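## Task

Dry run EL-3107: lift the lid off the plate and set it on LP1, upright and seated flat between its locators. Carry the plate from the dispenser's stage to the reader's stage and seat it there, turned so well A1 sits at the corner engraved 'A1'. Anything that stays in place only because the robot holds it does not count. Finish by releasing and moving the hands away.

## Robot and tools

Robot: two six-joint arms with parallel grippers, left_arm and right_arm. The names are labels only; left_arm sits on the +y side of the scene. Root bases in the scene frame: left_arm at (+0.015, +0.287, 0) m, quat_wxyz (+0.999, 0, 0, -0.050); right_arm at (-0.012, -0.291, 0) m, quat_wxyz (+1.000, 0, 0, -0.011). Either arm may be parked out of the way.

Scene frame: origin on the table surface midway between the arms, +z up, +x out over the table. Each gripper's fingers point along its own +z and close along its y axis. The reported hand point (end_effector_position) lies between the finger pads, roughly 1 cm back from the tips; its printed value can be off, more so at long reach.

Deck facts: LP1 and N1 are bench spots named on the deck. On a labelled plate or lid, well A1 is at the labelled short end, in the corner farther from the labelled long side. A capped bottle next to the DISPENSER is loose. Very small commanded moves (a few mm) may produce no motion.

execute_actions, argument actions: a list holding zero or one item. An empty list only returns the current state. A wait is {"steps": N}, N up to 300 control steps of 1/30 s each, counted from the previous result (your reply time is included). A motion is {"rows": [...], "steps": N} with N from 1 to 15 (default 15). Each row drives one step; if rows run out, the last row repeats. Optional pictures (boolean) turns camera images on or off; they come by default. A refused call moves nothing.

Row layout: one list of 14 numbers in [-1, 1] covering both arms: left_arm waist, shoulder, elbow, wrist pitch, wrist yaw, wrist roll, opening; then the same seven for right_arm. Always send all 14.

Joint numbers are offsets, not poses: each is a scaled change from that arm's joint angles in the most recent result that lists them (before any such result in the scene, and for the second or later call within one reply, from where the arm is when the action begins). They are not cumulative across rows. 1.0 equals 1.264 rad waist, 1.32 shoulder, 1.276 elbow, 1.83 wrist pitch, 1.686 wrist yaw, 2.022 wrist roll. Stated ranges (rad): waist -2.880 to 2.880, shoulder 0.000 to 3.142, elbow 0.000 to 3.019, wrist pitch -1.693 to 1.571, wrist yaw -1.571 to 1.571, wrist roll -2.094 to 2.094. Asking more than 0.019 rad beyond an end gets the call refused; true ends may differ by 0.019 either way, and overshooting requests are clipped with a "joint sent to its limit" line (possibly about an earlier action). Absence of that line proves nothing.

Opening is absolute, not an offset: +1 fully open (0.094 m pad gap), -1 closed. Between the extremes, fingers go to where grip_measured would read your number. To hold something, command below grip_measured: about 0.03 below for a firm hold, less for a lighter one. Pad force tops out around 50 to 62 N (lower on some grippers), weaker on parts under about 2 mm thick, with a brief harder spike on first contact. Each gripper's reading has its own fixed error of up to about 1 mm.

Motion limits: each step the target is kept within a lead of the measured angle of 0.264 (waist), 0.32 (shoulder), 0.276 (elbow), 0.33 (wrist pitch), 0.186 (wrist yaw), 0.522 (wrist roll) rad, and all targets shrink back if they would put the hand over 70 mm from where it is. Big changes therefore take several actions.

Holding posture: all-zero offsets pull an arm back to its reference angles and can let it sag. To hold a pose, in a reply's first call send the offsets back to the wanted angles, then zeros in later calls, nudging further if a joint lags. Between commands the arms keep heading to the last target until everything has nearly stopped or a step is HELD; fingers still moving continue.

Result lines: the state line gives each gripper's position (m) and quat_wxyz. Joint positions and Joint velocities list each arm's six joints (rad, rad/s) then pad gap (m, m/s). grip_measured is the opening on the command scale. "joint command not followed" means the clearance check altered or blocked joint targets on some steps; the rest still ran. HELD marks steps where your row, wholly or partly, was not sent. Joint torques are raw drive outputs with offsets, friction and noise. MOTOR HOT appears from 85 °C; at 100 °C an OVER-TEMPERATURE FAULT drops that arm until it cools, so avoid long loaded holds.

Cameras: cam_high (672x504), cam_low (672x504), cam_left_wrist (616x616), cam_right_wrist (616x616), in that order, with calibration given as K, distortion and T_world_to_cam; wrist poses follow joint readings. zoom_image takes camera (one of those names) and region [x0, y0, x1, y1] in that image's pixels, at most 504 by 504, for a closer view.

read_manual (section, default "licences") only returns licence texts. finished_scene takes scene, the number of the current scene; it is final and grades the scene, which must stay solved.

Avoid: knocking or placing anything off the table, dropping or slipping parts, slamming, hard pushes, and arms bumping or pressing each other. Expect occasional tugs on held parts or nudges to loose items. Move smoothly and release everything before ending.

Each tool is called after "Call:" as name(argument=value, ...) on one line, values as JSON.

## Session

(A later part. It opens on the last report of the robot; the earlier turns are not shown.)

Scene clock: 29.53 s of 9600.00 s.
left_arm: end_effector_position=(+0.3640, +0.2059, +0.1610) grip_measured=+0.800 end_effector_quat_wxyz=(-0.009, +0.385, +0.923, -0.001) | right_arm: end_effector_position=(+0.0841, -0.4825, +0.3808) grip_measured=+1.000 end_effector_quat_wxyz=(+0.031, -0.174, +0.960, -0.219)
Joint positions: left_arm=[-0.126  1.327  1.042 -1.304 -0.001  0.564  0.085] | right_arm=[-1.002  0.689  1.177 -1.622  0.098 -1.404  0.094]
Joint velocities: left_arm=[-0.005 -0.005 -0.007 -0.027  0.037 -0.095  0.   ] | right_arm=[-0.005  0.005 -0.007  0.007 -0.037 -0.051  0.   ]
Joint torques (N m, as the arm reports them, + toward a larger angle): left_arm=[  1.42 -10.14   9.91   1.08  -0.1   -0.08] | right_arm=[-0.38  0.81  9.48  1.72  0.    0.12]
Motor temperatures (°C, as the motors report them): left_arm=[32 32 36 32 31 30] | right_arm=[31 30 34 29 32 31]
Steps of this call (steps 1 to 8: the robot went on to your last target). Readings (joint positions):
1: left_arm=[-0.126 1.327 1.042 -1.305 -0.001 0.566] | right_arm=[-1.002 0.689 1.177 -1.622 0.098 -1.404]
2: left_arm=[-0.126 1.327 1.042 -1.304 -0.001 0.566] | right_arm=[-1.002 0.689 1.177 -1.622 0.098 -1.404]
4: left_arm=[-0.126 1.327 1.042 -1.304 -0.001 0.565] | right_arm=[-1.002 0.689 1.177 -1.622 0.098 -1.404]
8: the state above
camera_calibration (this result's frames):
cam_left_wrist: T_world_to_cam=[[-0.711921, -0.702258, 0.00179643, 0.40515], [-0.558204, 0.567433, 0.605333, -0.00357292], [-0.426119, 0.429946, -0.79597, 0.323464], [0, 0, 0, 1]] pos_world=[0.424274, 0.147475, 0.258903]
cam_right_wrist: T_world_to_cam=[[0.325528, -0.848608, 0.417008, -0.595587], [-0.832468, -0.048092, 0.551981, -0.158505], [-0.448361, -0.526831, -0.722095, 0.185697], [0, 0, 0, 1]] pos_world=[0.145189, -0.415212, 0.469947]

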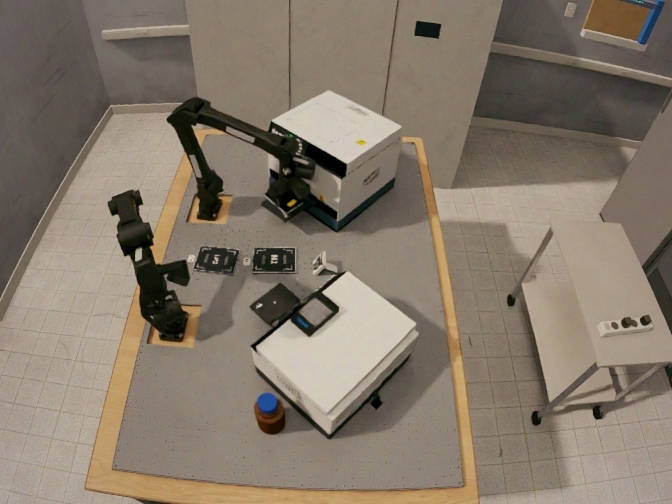

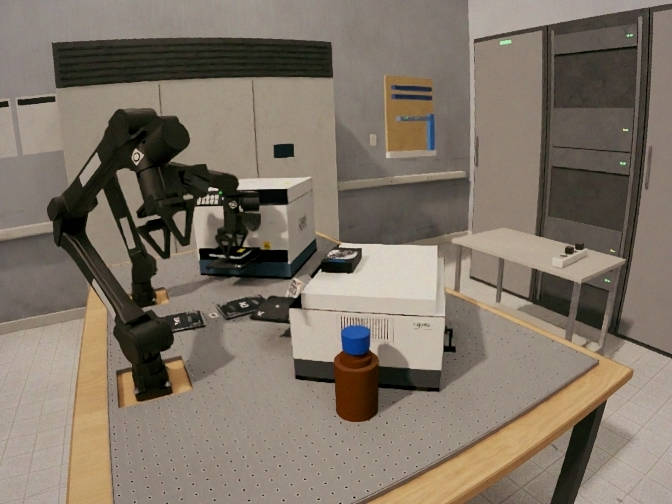

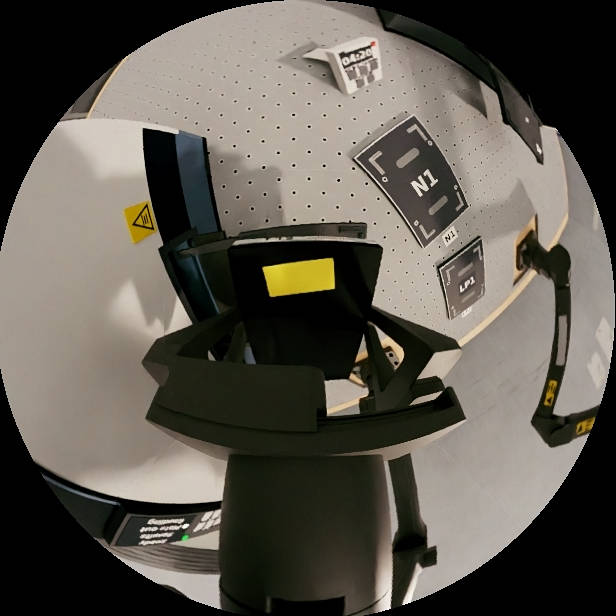

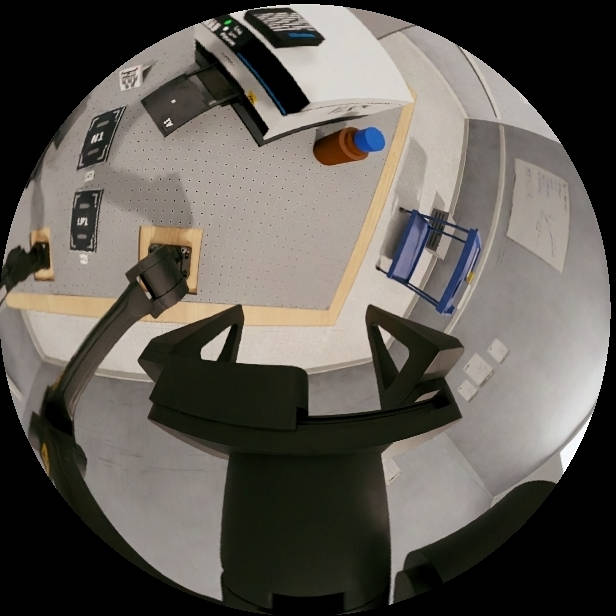

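Call:
execute_actions(actions=[{"rows":[[0,-0.006,-0.008,0.005,0,-0.01,0.765,0,0,0,0,0,0,1],[0,-0.012,-0.016,0.01,0,-0.02,0.765,0,0,0,0,0,0,1],[0,-0.018,-0.025,0.015,0,-0.03,0.765,0,0,0,0,0,0,1],[0,-0.018,-0.038,0.024,0,-0.042,0.765,0,0,0,0,0,0,1]]}])

Call:
zoom_image(camera="cam_left_wrist", region=[200,170,420,380])

Scene clock: 31.43 s of 9600.00 s.
left_arm: end_effector_position=(+0.3527, +0.2085, +0.1437) grip_measured=+0.800 end_effector_quat_wxyz=(-0.018, +0.352, +0.936, -0.002) | right_arm: end_effector_position=(+0.0841, -0.4825, +0.3808) grip_measured=+1.000 end_effector_quat_wxyz=(+0.031, -0.174, +0.960, -0.219)
Joint positions: left_arm=[-0.126  1.324  0.99  -1.275 -0.001  0.493  0.085] | right_arm=[-1.002  0.689  1.177 -1.622  0.098 -1.404  0.094]
Joint velocities: left_arm=[-0.005 -0.005 -0.002  0.007  0.007 -0.066  0.   ] | right_arm=[-0.005  0.005  0.007 -0.007  0.051  0.022  0.   ]
Joint torques (N m, as the arm reports them, + toward a larger angle): left_arm=[  1.69 -11.21   9.36   0.6   -0.08  -0.01] | right_arm=[-0.4   0.77  9.47  1.73  0.    0.12]
Motor temperatures (°C, as the motors report them): left_arm=[32 32 36 32 31 30] | right_arm=[31 30 34 29 32 31]
Steps of this call (steps 1 to 15: the robot went on to your last target; steps 16 to 42: nothing new was sent; steps 43 to 57: all 15 steps of this action). Readings (joint positions):
43: left_arm=[-0.126 1.327 1.041 -1.304 -0.001 0.562] | right_arm=[-1.002 0.689 1.177 -1.622 0.098 -1.404]
44: left_arm=[-0.126 1.327 1.039 -1.303 -0.001 0.558] | right_arm=[-1.002 0.689 1.177 -1.622 0.098 -1.404]
46: left_arm=[-0.126 1.326 1.025 -1.292 -0.001 0.539] | right_arm=[-1.002 0.689 1.177 -1.622 0.098 -1.404]
50: left_arm=[-0.126 1.324 0.993 -1.278 -0.001 0.509] | right_arm=[-1.002 0.689 1.177 -1.622 0.098 -1.404]
57: the state above
camera_calibration (this result's frames):
cam_left_wrist: T_world_to_cam=[[-0.659973, -0.751229, 0.00950043, 0.389738], [-0.586249, 0.52286, 0.618813, 0.0163637], [-0.469838, 0.402831, -0.785481, 0.323309], [0, 0, 0, 1]] pos_world=[0.418713, 0.153988, 0.240124]
cam_right_wrist: T_world_to_cam=[[0.325528, -0.848608, 0.417008, -0.595587], [-0.832468, -0.048092, 0.551981, -0.158505], [-0.448361, -0.526831, -0.722095, 0.185697], [0, 0, 0, 1]] pos_world=[0.145189, -0.415212, 0.469947]

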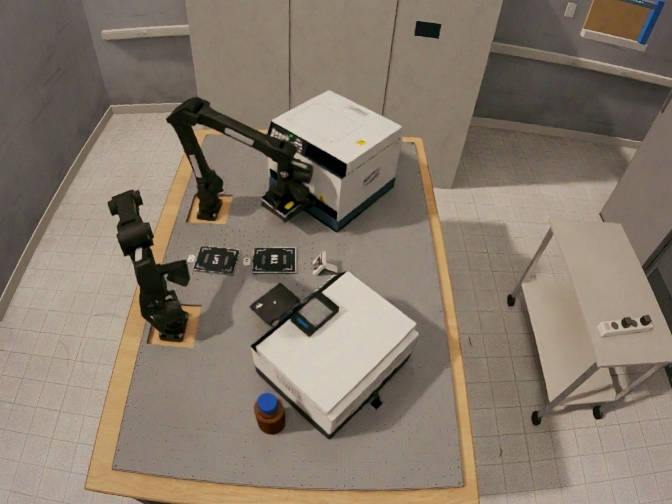

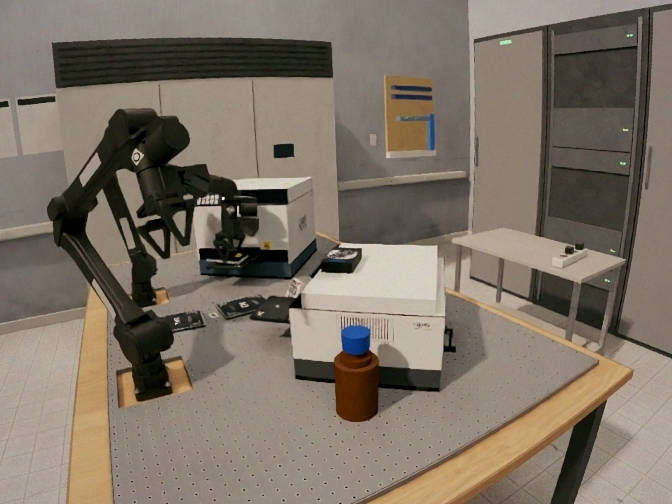

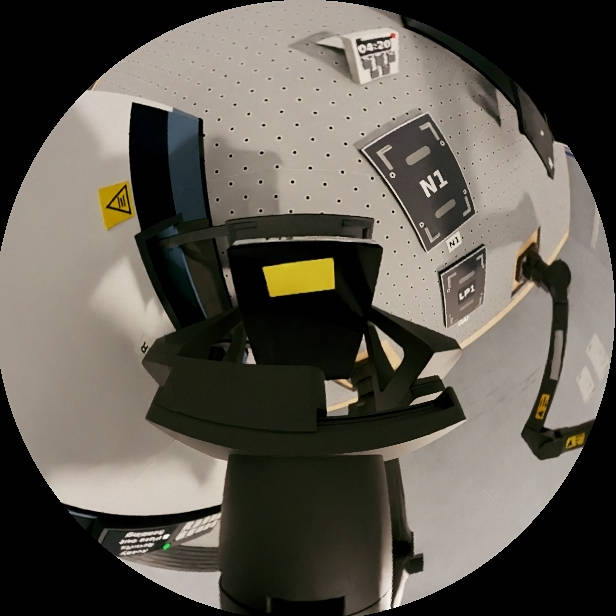

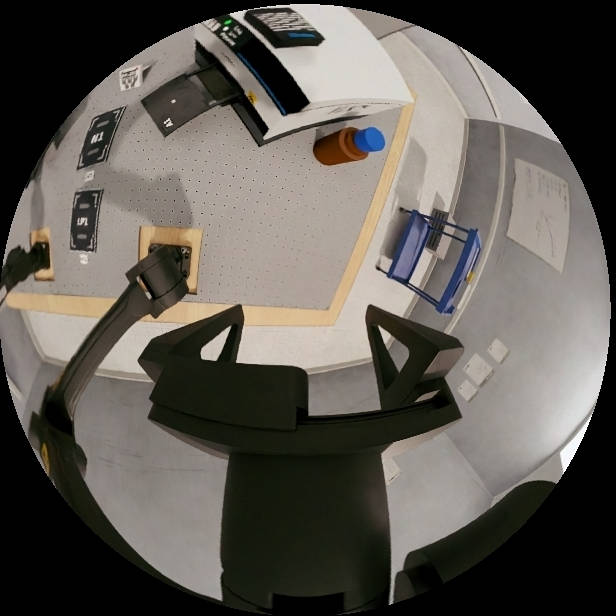

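Region (200, 170, 420, 380) of cam_left_wrist's 616x616 image, scaled by 2.291, with more detail than that image has; it fills the top 481 rows of this view, and the rest is white.

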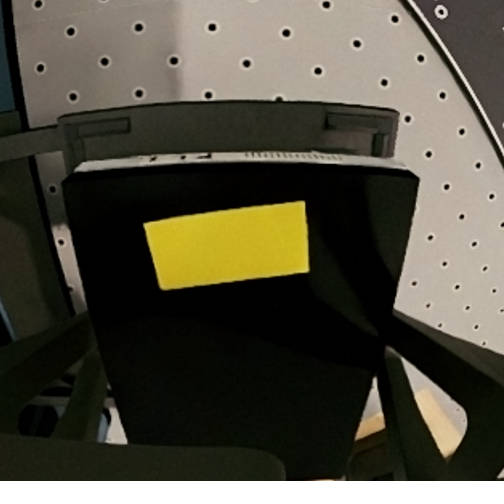

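Call:
execute_actions(actions=[{"rows":[[0.008,0,0,0.008,0,-0.005,0.765,0,0,0,0,0,0,1],[0.012,0,0,0.018,0,-0.011,0.765,0,0,0,0,0,0,1]],"steps":12}])

Call:
zoom_image(camera="cam_left_wrist", region=[200,170,420,380])

Scene clock: 32.93 s of 9600.00 s.
left_arm: end_effector_position=(+0.3569, +0.2075, +0.1436) grip_measured=+0.800 end_effector_quat_wxyz=(-0.010, +0.346, +0.938, -0.001) | right_arm: end_effector_position=(+0.0841, -0.4825, +0.3808) grip_measured=+1.000 end_effector_quat_wxyz=(+0.031, -0.174, +0.960, -0.219)
Joint positions: left_arm=[-0.126  1.324  0.99  -1.257 -0.001  0.48   0.085] | right_arm=[-1.002  0.689  1.177 -1.622  0.098 -1.404  0.094]
Joint velocities: left_arm=[ 0.005 -0.005  0.002 -0.007  0.007  0.007  0.001] | right_arm=[-0.015 -0.005  0.002 -0.002  0.037  0.007  0.   ]
Joint torques (N m, as the arm reports them, + toward a larger angle): left_arm=[ 2.02 -9.23  9.02  0.87 -0.11 -0.04] | right_arm=[-0.4   0.79  9.48  1.72  0.    0.11]
Motor temperatures (°C, as the motors report them): left_arm=[32 32 36 32 31 30] | right_arm=[31 30 34 29 32 31]
Steps of this call (steps 1 to 15: the robot went on to your last target; steps 16 to 33: nothing new was sent; steps 34 to 45: all 12 steps of this action). Readings (joint positions):
34: left_arm=[-0.126 1.324 0.990 -1.275 -0.001 0.488] | right_arm=[-1.002 0.689 1.177 -1.622 0.098 -1.404]
35: left_arm=[-0.126 1.324 0.990 -1.272 -0.001 0.487] | right_arm=[-1.002 0.689 1.177 -1.622 0.098 -1.404]
37: left_arm=[-0.126 1.324 0.990 -1.262 -0.001 0.484] | right_arm=[-1.002 0.689 1.177 -1.622 0.098 -1.404]
41: left_arm=[-0.126 1.324 0.990 -1.257 -0.001 0.481] | right_arm=[-1.002 0.689 1.177 -1.622 0.098 -1.404]
45: the state above
camera_calibration (this result's frames):
cam_left_wrist: T_world_to_cam=[[-0.650558, -0.759456, 0.000951754, 0.391359], [-0.603328, 0.517577, 0.60672, 0.0283405], [-0.46127, 0.394132, -0.794915, 0.325676], [0, 0, 0, 1]] pos_world=[0.421925, 0.154192, 0.241317]
cam_right_wrist: T_world_to_cam=[[0.325528, -0.848608, 0.417008, -0.595587], [-0.832468, -0.048092, 0.551981, -0.158505], [-0.448361, -0.526831, -0.722095, 0.185697], [0, 0, 0, 1]] pos_world=[0.145189, -0.415212, 0.469947]

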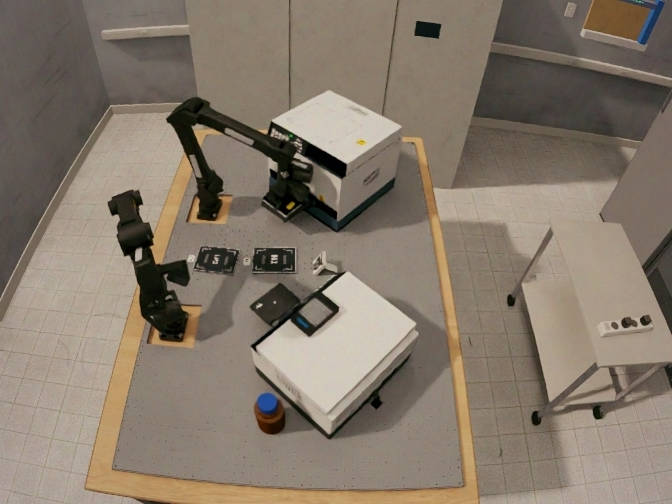

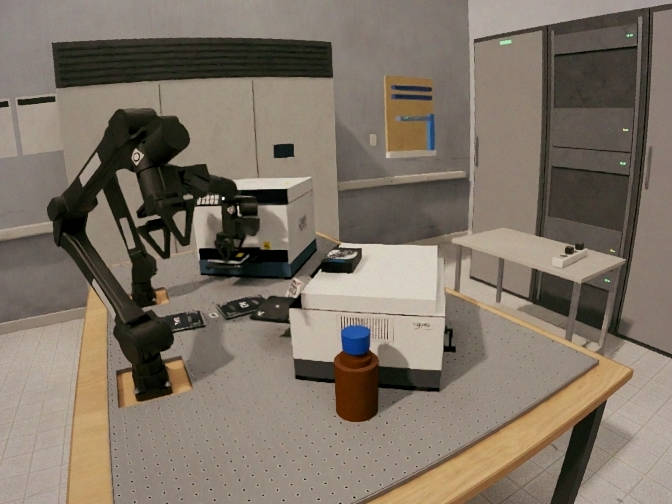

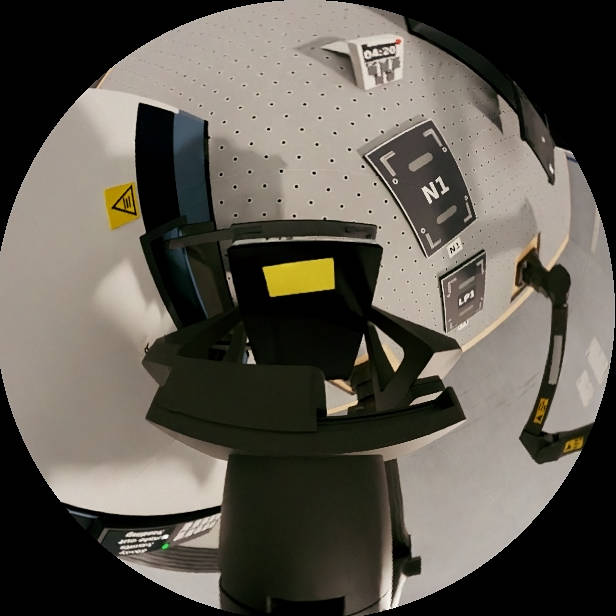

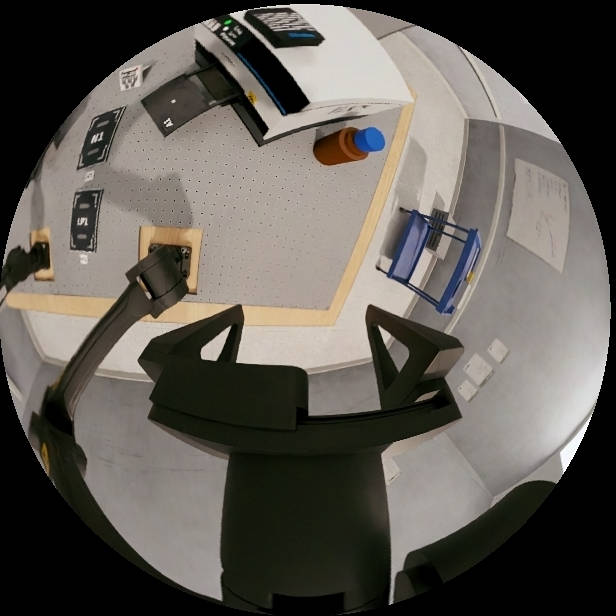

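Region (200, 170, 420, 380) of cam_left_wrist's 616x616 image, scaled by 2.291, with more detail than that image has; it fills the top 481 rows of this view, and the rest is white.

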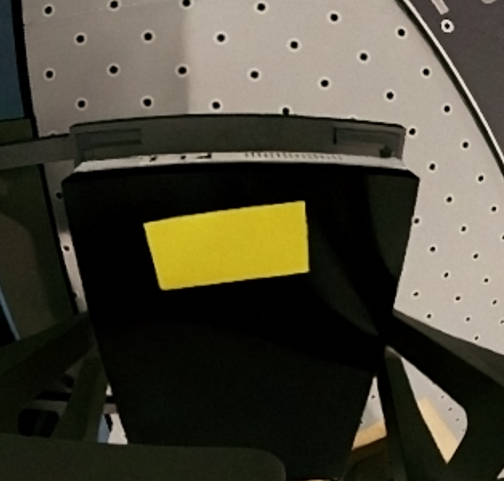

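Call:
execute_actions(actions=[{"rows":[[0.012,0,-0.005,0.008,0,0,0.765,0,0,0,0,0,0,1],[0.014,0,-0.01,0.014,0,0,0.765,0,0,0,0,0,0,1],[0.014,0,-0.017,0.021,0,0,0.765,0,0,0,0,0,0,1]],"steps":12}])

Call:
zoom_image(camera="cam_left_wrist", region=[200,170,420,380])

Scene clock: 34.07 s of 9600.00 s.
left_arm: end_effector_position=(+0.3548, +0.2087, +0.1360) grip_measured=+0.800 end_effector_quat_wxyz=(-0.009, +0.345, +0.939, -0.001) | right_arm: end_effector_position=(+0.0841, -0.4825, +0.3808) grip_measured=+1.000 end_effector_quat_wxyz=(+0.031, -0.174, +0.960, -0.219)
Joint positions: left_arm=[-0.124  1.324  0.969 -1.235 -0.001  0.48   0.085] | right_arm=[-1.002  0.689  1.177 -1.622  0.098 -1.404  0.094]
Joint velocities: left_arm=[-0.005 -0.015 -0.012  0.027 -0.037  0.051  0.   ] | right_arm=[ 0.005  0.005  0.007  0.012 -0.007  0.037  0.   ]
Joint torques (N m, as the arm reports them, + toward a larger angle): left_arm=[ 2.52 -9.18  8.9   0.7  -0.12  0.04] | right_arm=[-0.4   0.77  9.48  1.72  0.    0.12]
Motor temperatures (°C, as the motors report them): left_arm=[32 32 36 32 31 30] | right_arm=[31 30 34 29 32 31]
Steps of this call (steps 1 to 15: the robot went on to your last target; steps 16 to 22: nothing new was sent; steps 23 to 34: all 12 steps of this action). Readings (joint positions):
23: left_arm=[-0.126 1.324 0.990 -1.257 -0.001 0.480] | right_arm=[-1.002 0.689 1.177 -1.622 0.098 -1.404]
24: left_arm=[-0.126 1.324 0.989 -1.255 -0.001 0.480] | right_arm=[-1.002 0.689 1.177 -1.622 0.098 -1.404]
26: left_arm=[-0.126 1.324 0.982 -1.242 -0.001 0.480] | right_arm=[-1.002 0.689 1.177 -1.622 0.098 -1.404]
30: left_arm=[-0.125 1.324 0.970 -1.235 -0.001 0.480] | right_arm=[-1.002 0.689 1.177 -1.622 0.098 -1.404]
34: the state above
camera_calibration (this result's frames):
cam_left_wrist: T_world_to_cam=[[-0.648529, -0.76119, 0.000232158, 0.390617], [-0.605612, 0.516162, 0.60565, 0.0322905], [-0.461134, 0.39264, -0.795731, 0.318608], [0, 0, 0, 1]] pos_world=[0.419803, 0.155569, 0.233879]
cam_right_wrist: T_world_to_cam=[[0.325528, -0.848608, 0.417008, -0.595587], [-0.832468, -0.048092, 0.551981, -0.158505], [-0.448361, -0.526831, -0.722095, 0.185697], [0, 0, 0, 1]] pos_world=[0.145189, -0.415212, 0.469947]

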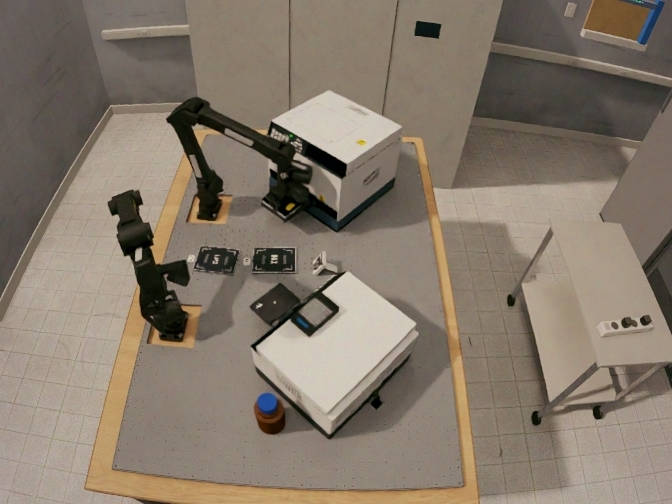

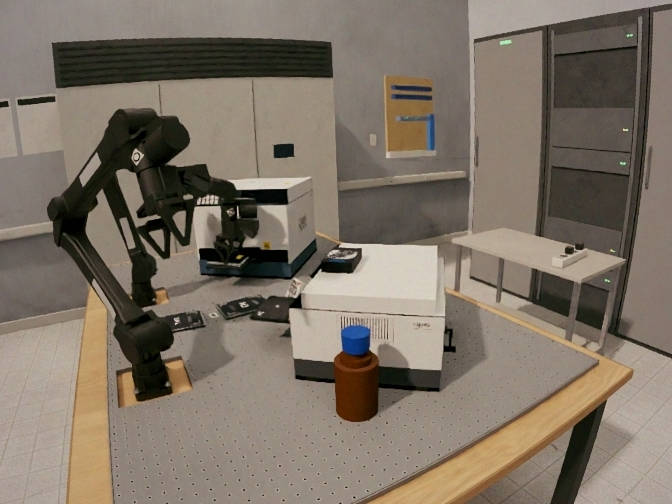

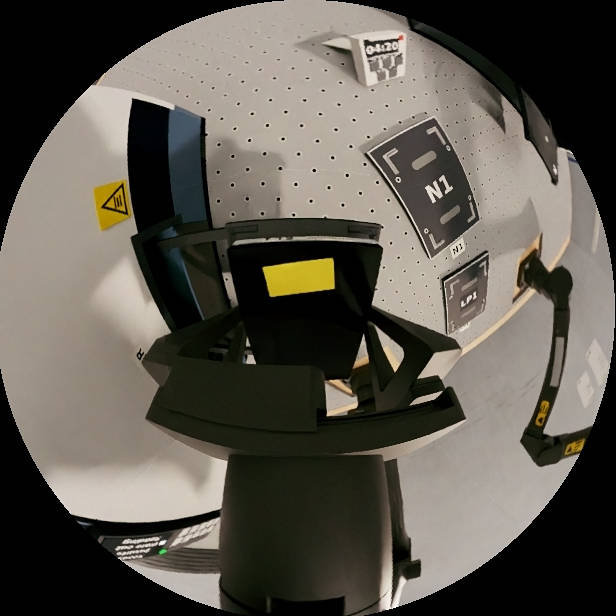

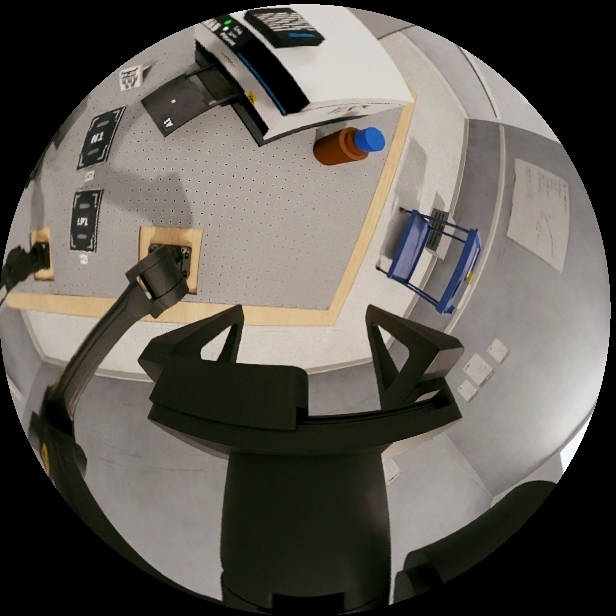

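Region (200, 170, 420, 380) of cam_left_wrist's 616x616 image, scaled by 2.291, with more detail than that image has; it fills the top 481 rows of this view, and the rest is white.

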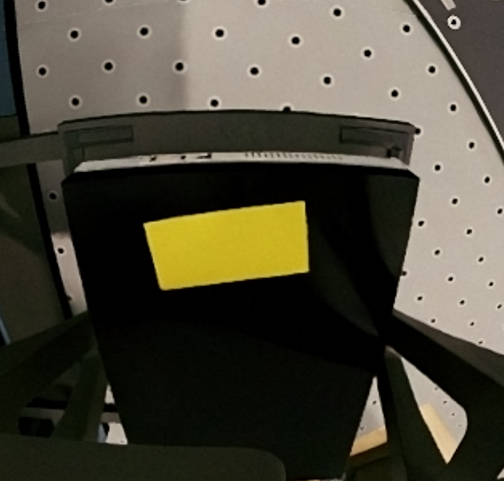

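Need ~3 mm outward via pitch.

Call:
execute_actions(actions=[{"rows":[[0,0,0,0.008,0,0,0.765,0,0,0,0,0,0,1],[0,0,0,0.014,0,0,0.765,0,0,0,0,0,0,1]],"steps":10}])

Call:
zoom_image(camera="cam_left_wrist", region=[200,170,420,380])

Scene clock: 34.93 s of 9600.00 s.
left_arm: end_effector_position=(+0.3573, +0.2081, +0.1360) grip_measured=+0.800 end_effector_quat_wxyz=(-0.004, +0.345, +0.939, -0.000) | right_arm: end_effector_position=(+0.0841, -0.4825, +0.3808) grip_measured=+1.000 end_effector_quat_wxyz=(+0.031, -0.174, +0.960, -0.219)
Joint positions: left_arm=[-0.124  1.324  0.969 -1.224 -0.001  0.48   0.085] | right_arm=[-1.002  0.689  1.177 -1.622  0.098 -1.404  0.094]
Joint velocities: left_arm=[-0.005 -0.005  0.002 -0.002 -0.007  0.037 -0.   ] | right_arm=[-0.024 -0.005 -0.012  0.012 -0.037  0.051  0.   ]
Joint torques (N m, as the arm reports them, + toward a larger angle): left_arm=[ 0.72 -9.86  9.1   0.96 -0.14  0.  ] | right_arm=[-0.41  0.77  9.47  1.73  0.    0.12]
Motor temperatures (°C, as the motors report them): left_arm=[32 32 36 32 31 30] | right_arm=[31 30 34 29 32 31]
Steps of this call (steps 1 to 15: the robot went on to your last target; step 16: nothing new was sent; steps 17 to 26: all 10 steps of this action). Readings (joint positions):
17: left_arm=[-0.124 1.324 0.969 -1.234 -0.001 0.480] | right_arm=[-1.002 0.689 1.177 -1.622 0.098 -1.404]
18: left_arm=[-0.124 1.324 0.969 -1.232 -0.001 0.480] | right_arm=[-1.002 0.689 1.177 -1.622 0.098 -1.404]
20: left_arm=[-0.124 1.324 0.969 -1.227 -0.001 0.480] | right_arm=[-1.002 0.689 1.177 -1.622 0.098 -1.404]
24: left_arm=[-0.124 1.324 0.969 -1.224 -0.001 0.480] | right_arm=[-1.002 0.689 1.177 -1.622 0.098 -1.404]
26: the state above
camera_calibration (this result's frames):
cam_left_wrist: T_world_to_cam=[[-0.648507, -0.761195, -0.0045336, 0.39243], [-0.611657, 0.517543, 0.598353, 0.0369624], [-0.453117, 0.390809, -0.80122, 0.318203], [0, 0, 0, 1]] pos_world=[0.421285, 0.15523, 0.234613]
cam_right_wrist: T_world_to_cam=[[0.325528, -0.848608, 0.417008, -0.595587], [-0.832468, -0.048092, 0.551981, -0.158505], [-0.448361, -0.526831, -0.722095, 0.185697], [0, 0, 0, 1]] pos_world=[0.145189, -0.415212, 0.469947]

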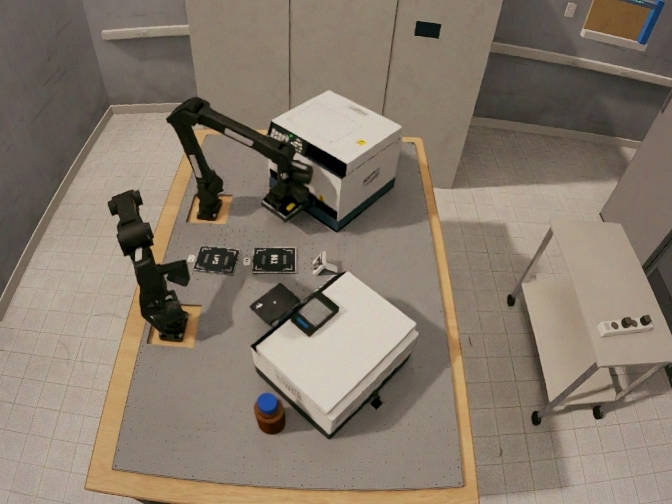

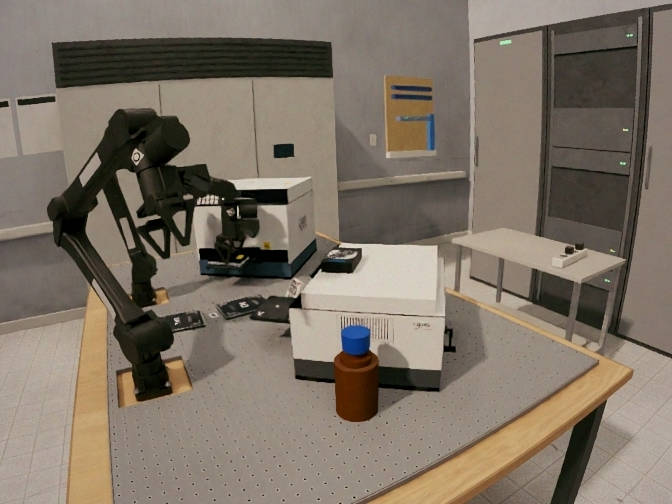

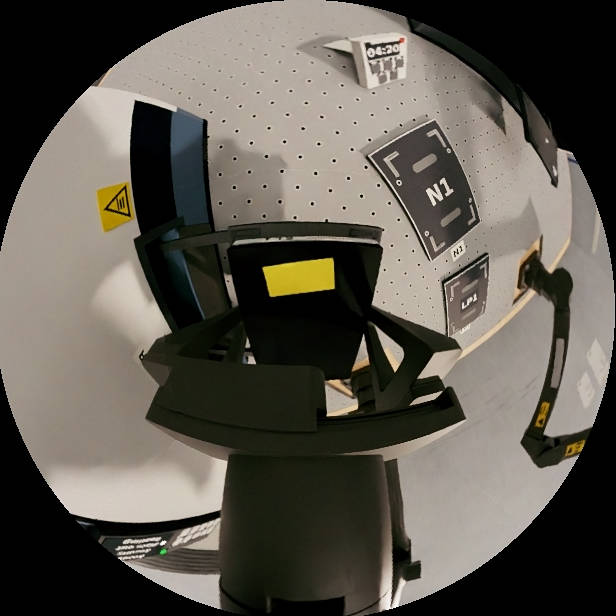

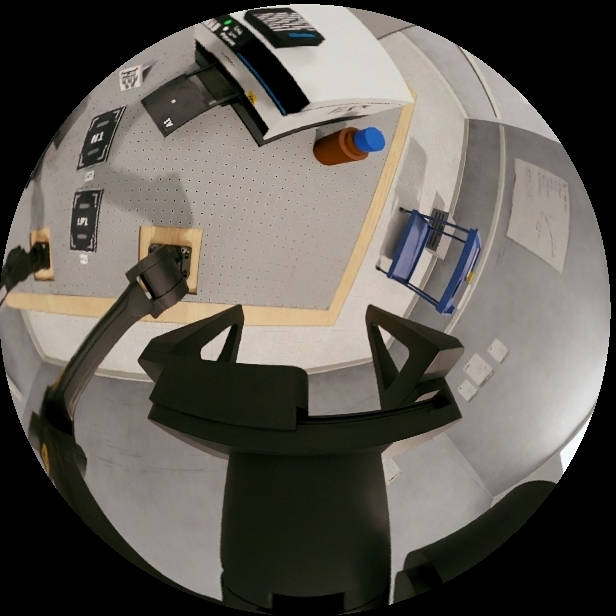

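Region (200, 170, 420, 380) of cam_left_wrist's 616x616 image, scaled by 2.291, with more detail than that image has; it fills the top 481 rows of this view, and the rest is white.

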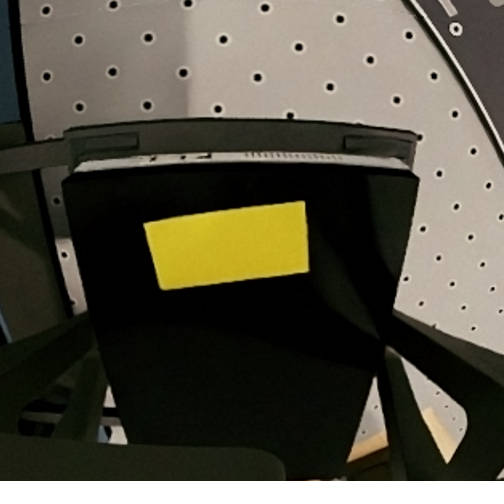

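Call:
execute_actions(actions=[{"rows":[[0,0.008,0,0,0,0,0.765,0,0,0,0,0,0,1],[0,0.014,0,0,0,0,0.765,0,0,0,0,0,0,1],[0,0.02,0,0,0,0,0.765,0,0,0,0,0,0,1],[0,0.025,0,0,0,0,0.765,0,0,0,0,0,0,1]]}])

Call:
zoom_image(camera="cam_left_wrist", region=[200,170,420,380])

Scene clock: 36.13 s of 9600.00 s.
left_arm: end_effector_position=(+0.3574, +0.2083, +0.1307) grip_measured=+0.800 end_effector_quat_wxyz=(-0.012, +0.345, +0.939, -0.001) | right_arm: end_effector_position=(+0.0841, -0.4825, +0.3808) grip_measured=+1.000 end_effector_quat_wxyz=(+0.031, -0.174, +0.960, -0.219)
Joint positions: left_arm=[-0.124  1.34   0.969 -1.224 -0.002  0.48   0.085] | right_arm=[-1.002  0.689  1.177 -1.622  0.098 -1.404  0.094]
Joint velocities: left_arm=[ 0.015  0.005 -0.017 -0.017  0.022  0.022 -0.   ] | right_arm=[ 0.005 -0.005 -0.007  0.012  0.095 -0.081  0.   ]
Joint torques (N m, as the arm reports them, + toward a larger angle): left_arm=[ 1.62 -7.93  9.27  0.26 -0.1   0.02] | right_arm=[-0.38  0.79  9.48  1.72  0.    0.12]
Motor temperatures (°C, as the motors report them): left_arm=[32 32 36 32 31 30] | right_arm=[31 30 34 29 32 31]
Steps of this call (steps 1 to 15: the robot went on to your last target; steps 16 to 21: nothing new was sent; steps 22 to 36: all 15 steps of this action). Readings (joint positions):
22: left_arm=[-0.124 1.324 0.969 -1.224 -0.001 0.480] | right_arm=[-1.002 0.689 1.177 -1.622 0.098 -1.404]
23: left_arm=[-0.124 1.324 0.969 -1.224 -0.001 0.480] | right_arm=[-1.002 0.689 1.177 -1.622 0.098 -1.404]
25: left_arm=[-0.124 1.325 0.969 -1.224 -0.001 0.480] | right_arm=[-1.002 0.689 1.177 -1.622 0.098 -1.404]
29: left_arm=[-0.124 1.336 0.969 -1.224 -0.001 0.480] | right_arm=[-1.002 0.689 1.177 -1.622 0.098 -1.404]
36: the state above
camera_calibration (this result's frames):
cam_left_wrist: T_world_to_cam=[[-0.648541, -0.761177, 0.00186557, 0.391774], [-0.602363, 0.514723, 0.610097, 0.035811], [-0.465352, 0.394549, -0.792325, 0.316374], [0, 0, 0, 1]] pos_world=[0.422878, 0.154952, 0.228092]
cam_right_wrist: T_world_to_cam=[[0.325528, -0.848608, 0.417008, -0.595587], [-0.832468, -0.048092, 0.551981, -0.158505], [-0.448361, -0.526831, -0.722095, 0.185697], [0, 0, 0, 1]] pos_world=[0.145189, -0.415212, 0.469947]

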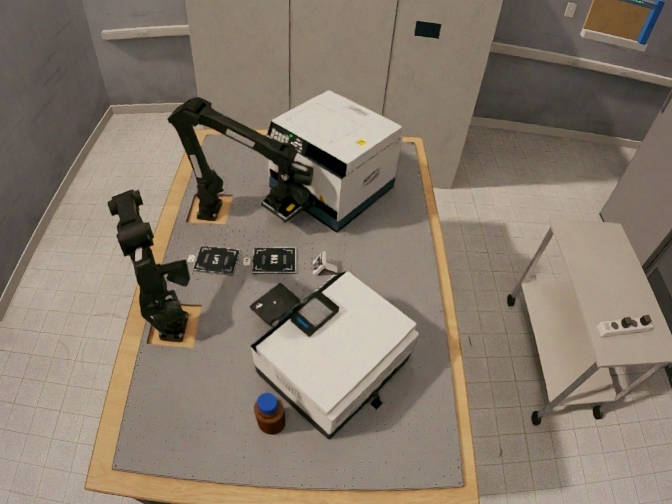

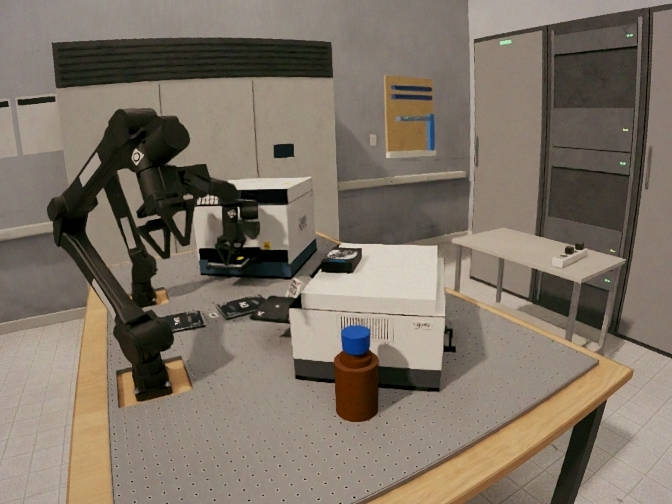

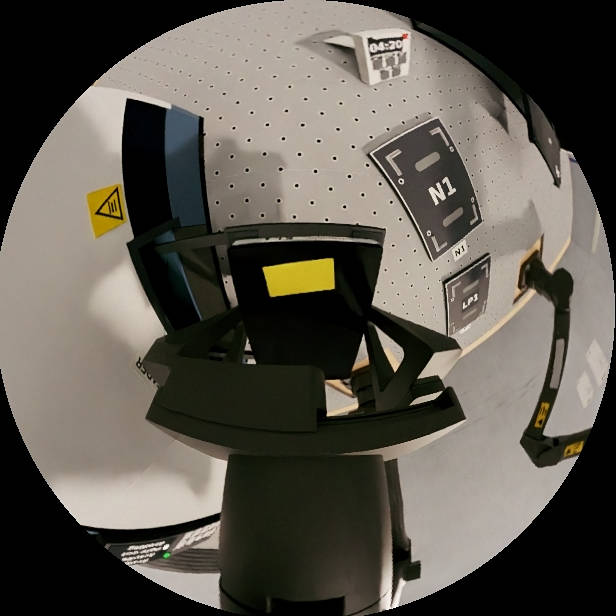

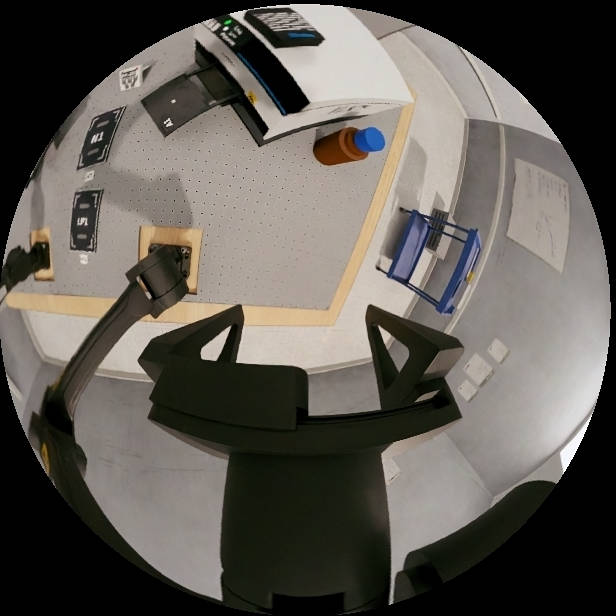

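Region (200, 170, 420, 380) of cam_left_wrist's 616x616 image, scaled by 2.291, with more detail than that image has; it fills the top 481 rows of this view, and the rest is white.

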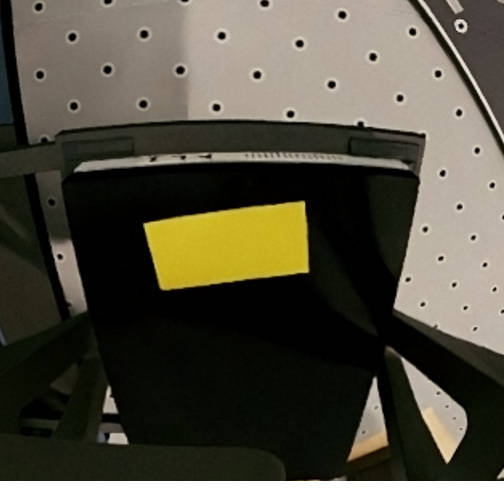

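Matches seated. Release, raise ~6 mm with shoulder.

Call:
execute_actions(actions=[{"rows":[[0,0.012,0,0,0,0,0.78,0,0,0,0,0,0,1],[0,0.012,0,0,0,0,0.79,0,0,0,0,0,0,1],[0,0.012,0,0,0,0,0.8,0,0,0,0,0,0,1],[0,0,0,0,0,0,0.82,0,0,0,0,0,0,1],[0,0,0,0,0,0,0.86,0,0,0,0,0,0,1],[0,0,0,0,0,0,0.92,0,0,0,0,0,0,1]],"steps":12}], pictures=false)

Call:
execute_actions(actions=[{"rows":[[0,-0.008,0,0,0,0,0.92,0,0,0,0,0,0,1],[0,-0.015,0,0,0,0,0.92,0,0,0,0,0,0,1],[0,-0.022,0,0,0,0,0.92,0,0,0,0,0,0,1]]}])

Call:
zoom_image(camera="cam_left_wrist", region=[200,170,420,380])

Scene clock: 37.60 s of 9600.00 s.
left_arm: end_effector_position=(+0.3574, +0.2083, +0.1307) grip_measured=+0.917 end_effector_quat_wxyz=(-0.012, +0.345, +0.939, -0.001) | right_arm: end_effector_position=(+0.0841, -0.4825, +0.3808) grip_measured=+1.000 end_effector_quat_wxyz=(+0.031, -0.174, +0.960, -0.219)
Joint positions: left_arm=[-0.124  1.34   0.969 -1.224 -0.002  0.48   0.09 ] | right_arm=[-1.002  0.689  1.177 -1.622  0.098 -1.404  0.094]
Joint velocities: left_arm=[ 0.005  0.005  0.007 -0.017 -0.007 -0.022  0.001] | right_arm=[-0.005 -0.005 -0.007 -0.002  0.022  0.051  0.   ]
Joint torques (N m, as the arm reports them, + toward a larger angle): left_arm=[ 1.71 -9.55  9.02  0.23 -0.16  0.03] | right_arm=[-0.41  0.82  9.47  1.73  0.    0.12]
Motor temperatures (°C, as the motors report them): left_arm=[32 32 36 32 31 30] | right_arm=[31 30 34 29 32 31]
Steps of this call (steps 1 to 15: the robot went on to your last target; steps 16 to 32: nothing new was sent; steps 33 to 44: all 12 steps of this action). Readings (joint positions):
33: left_arm=[-0.124 1.340 0.969 -1.224 -0.002 0.480] | right_arm=[-1.002 0.689 1.177 -1.622 0.098 -1.404]
34: left_arm=[-0.124 1.340 0.969 -1.224 -0.002 0.480] | right_arm=[-1.002 0.689 1.177 -1.622 0.098 -1.404]
36: left_arm=[-0.124 1.340 0.969 -1.224 -0.002 0.480] | right_arm=[-1.002 0.689 1.177 -1.622 0.098 -1.404]
40: left_arm=[-0.124 1.340 0.969 -1.224 -0.002 0.480] | right_arm=[-1.002 0.689 1.177 -1.622 0.098 -1.404]
44: the state above

Scene clock: 38.10 s of 9600.00 s.
left_arm: end_effector_position=(+0.3574, +0.2083, +0.1340) grip_measured=+0.917 end_effector_quat_wxyz=(-0.007, +0.345, +0.939, +0.000) | right_arm: end_effector_position=(+0.0841, -0.4825, +0.3808) grip_measured=+1.000 end_effector_quat_wxyz=(+0.031, -0.174, +0.960, -0.219)
Joint positions: left_arm=[-0.124  1.33   0.969 -1.224 -0.002  0.48   0.09 ] | right_arm=[-1.002  0.689  1.177 -1.622  0.098 -1.404  0.094]
Joint velocities: left_arm=[ 0.005 -0.005  0.007  0.007  0.007 -0.081 -0.001] | right_arm=[-0.015 -0.015  0.002 -0.002  0.007  0.007  0.   ]
Joint torques (N m, as the arm reports them, + toward a larger angle): left_arm=[  1.67 -11.11   9.28   0.14  -0.09   0.09] | right_arm=[-0.39  0.79  9.49  1.72  0.    0.12]
Motor temperatures (°C, as the motors report them): left_arm=[32 32 36 32 31 30] | right_arm=[31 30 34 29 32 31]
Steps of this call (steps 1 to 15: all 15 steps of this action). Readings (joint positions):
1: left_arm=[-0.124 1.340 0.969 -1.224 -0.002 0.480] | right_arm=[-1.002 0.689 1.177 -1.622 0.098 -1.404]
2: left_arm=[-0.124 1.340 0.969 -1.224 -0.002 0.480] | right_arm=[-1.002 0.689 1.177 -1.622 0.098 -1.404]
4: left_arm=[-0.124 1.338 0.969 -1.224 -0.002 0.480] | right_arm=[-1.002 0.689 1.177 -1.622 0.098 -1.404]
8: left_arm=[-0.124 1.332 0.969 -1.224 -0.002 0.480] | right_arm=[-1.002 0.689 1.177 -1.622 0.098 -1.404]
15: the state above
camera_calibration (this result's frames):
cam_left_wrist: T_world_to_cam=[[-0.648537, -0.761178, -0.00272392, 0.392373], [-0.608229, 0.516063, 0.603106, 0.0365585], [-0.457665, 0.392793, -0.797657, 0.317286], [0, 0, 0, 1]] pos_world=[0.421915, 0.155171, 0.232106]
cam_right_wrist: T_world_to_cam=[[0.325528, -0.848608, 0.417008, -0.595587], [-0.832468, -0.048092, 0.551981, -0.158505], [-0.448361, -0.526831, -0.722095, 0.185697], [0, 0, 0, 1]] pos_world=[0.145189, -0.415212, 0.469947]

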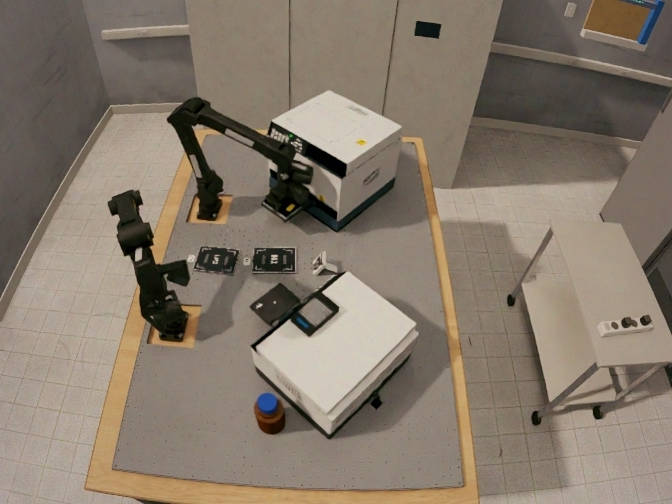

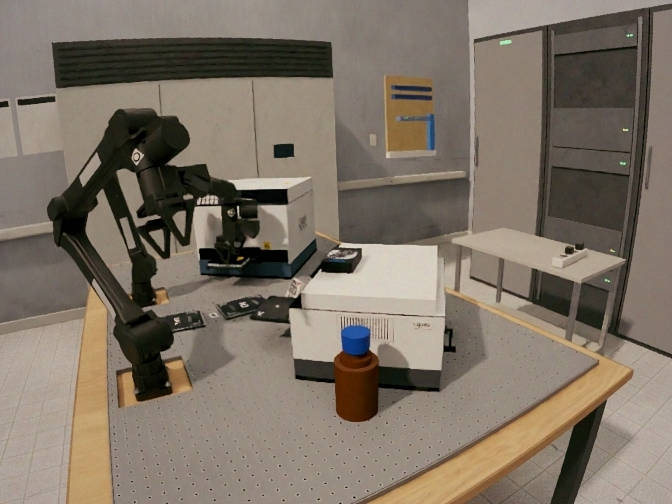

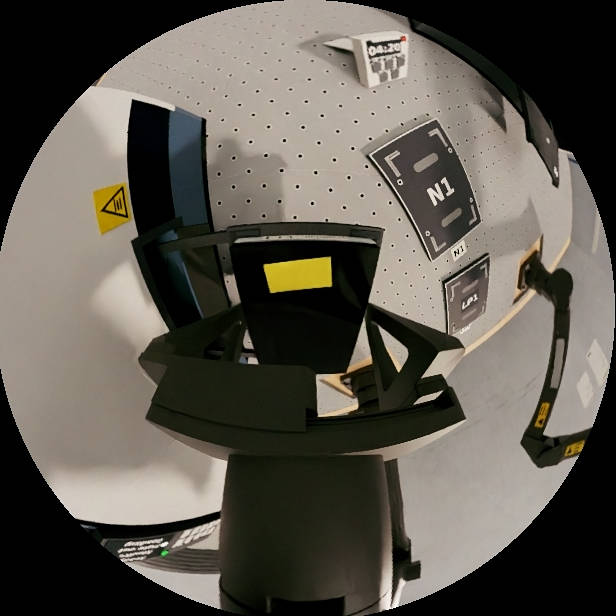

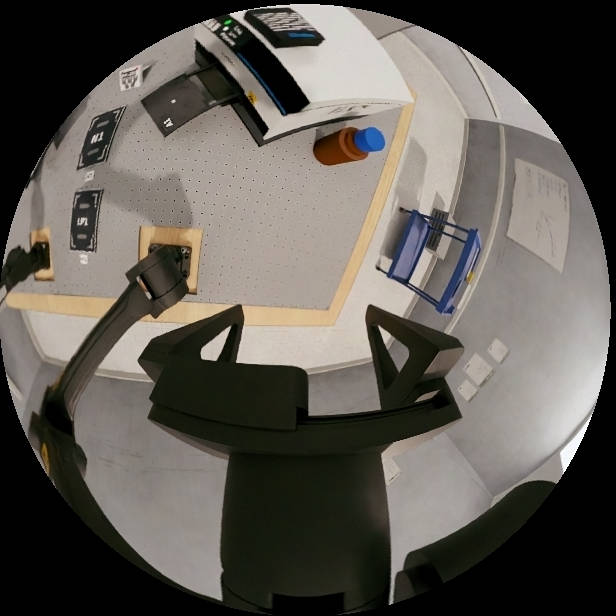

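Region (200, 170, 420, 380) of cam_left_wrist's 616x616 image, scaled by 2.291, with more detail than that image has; it fills the top 481 rows of this view, and the rest is white.

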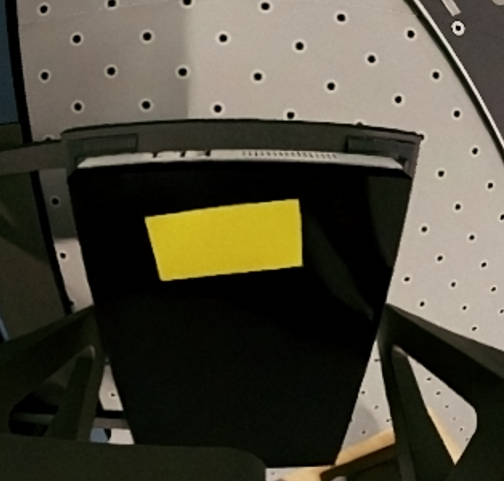

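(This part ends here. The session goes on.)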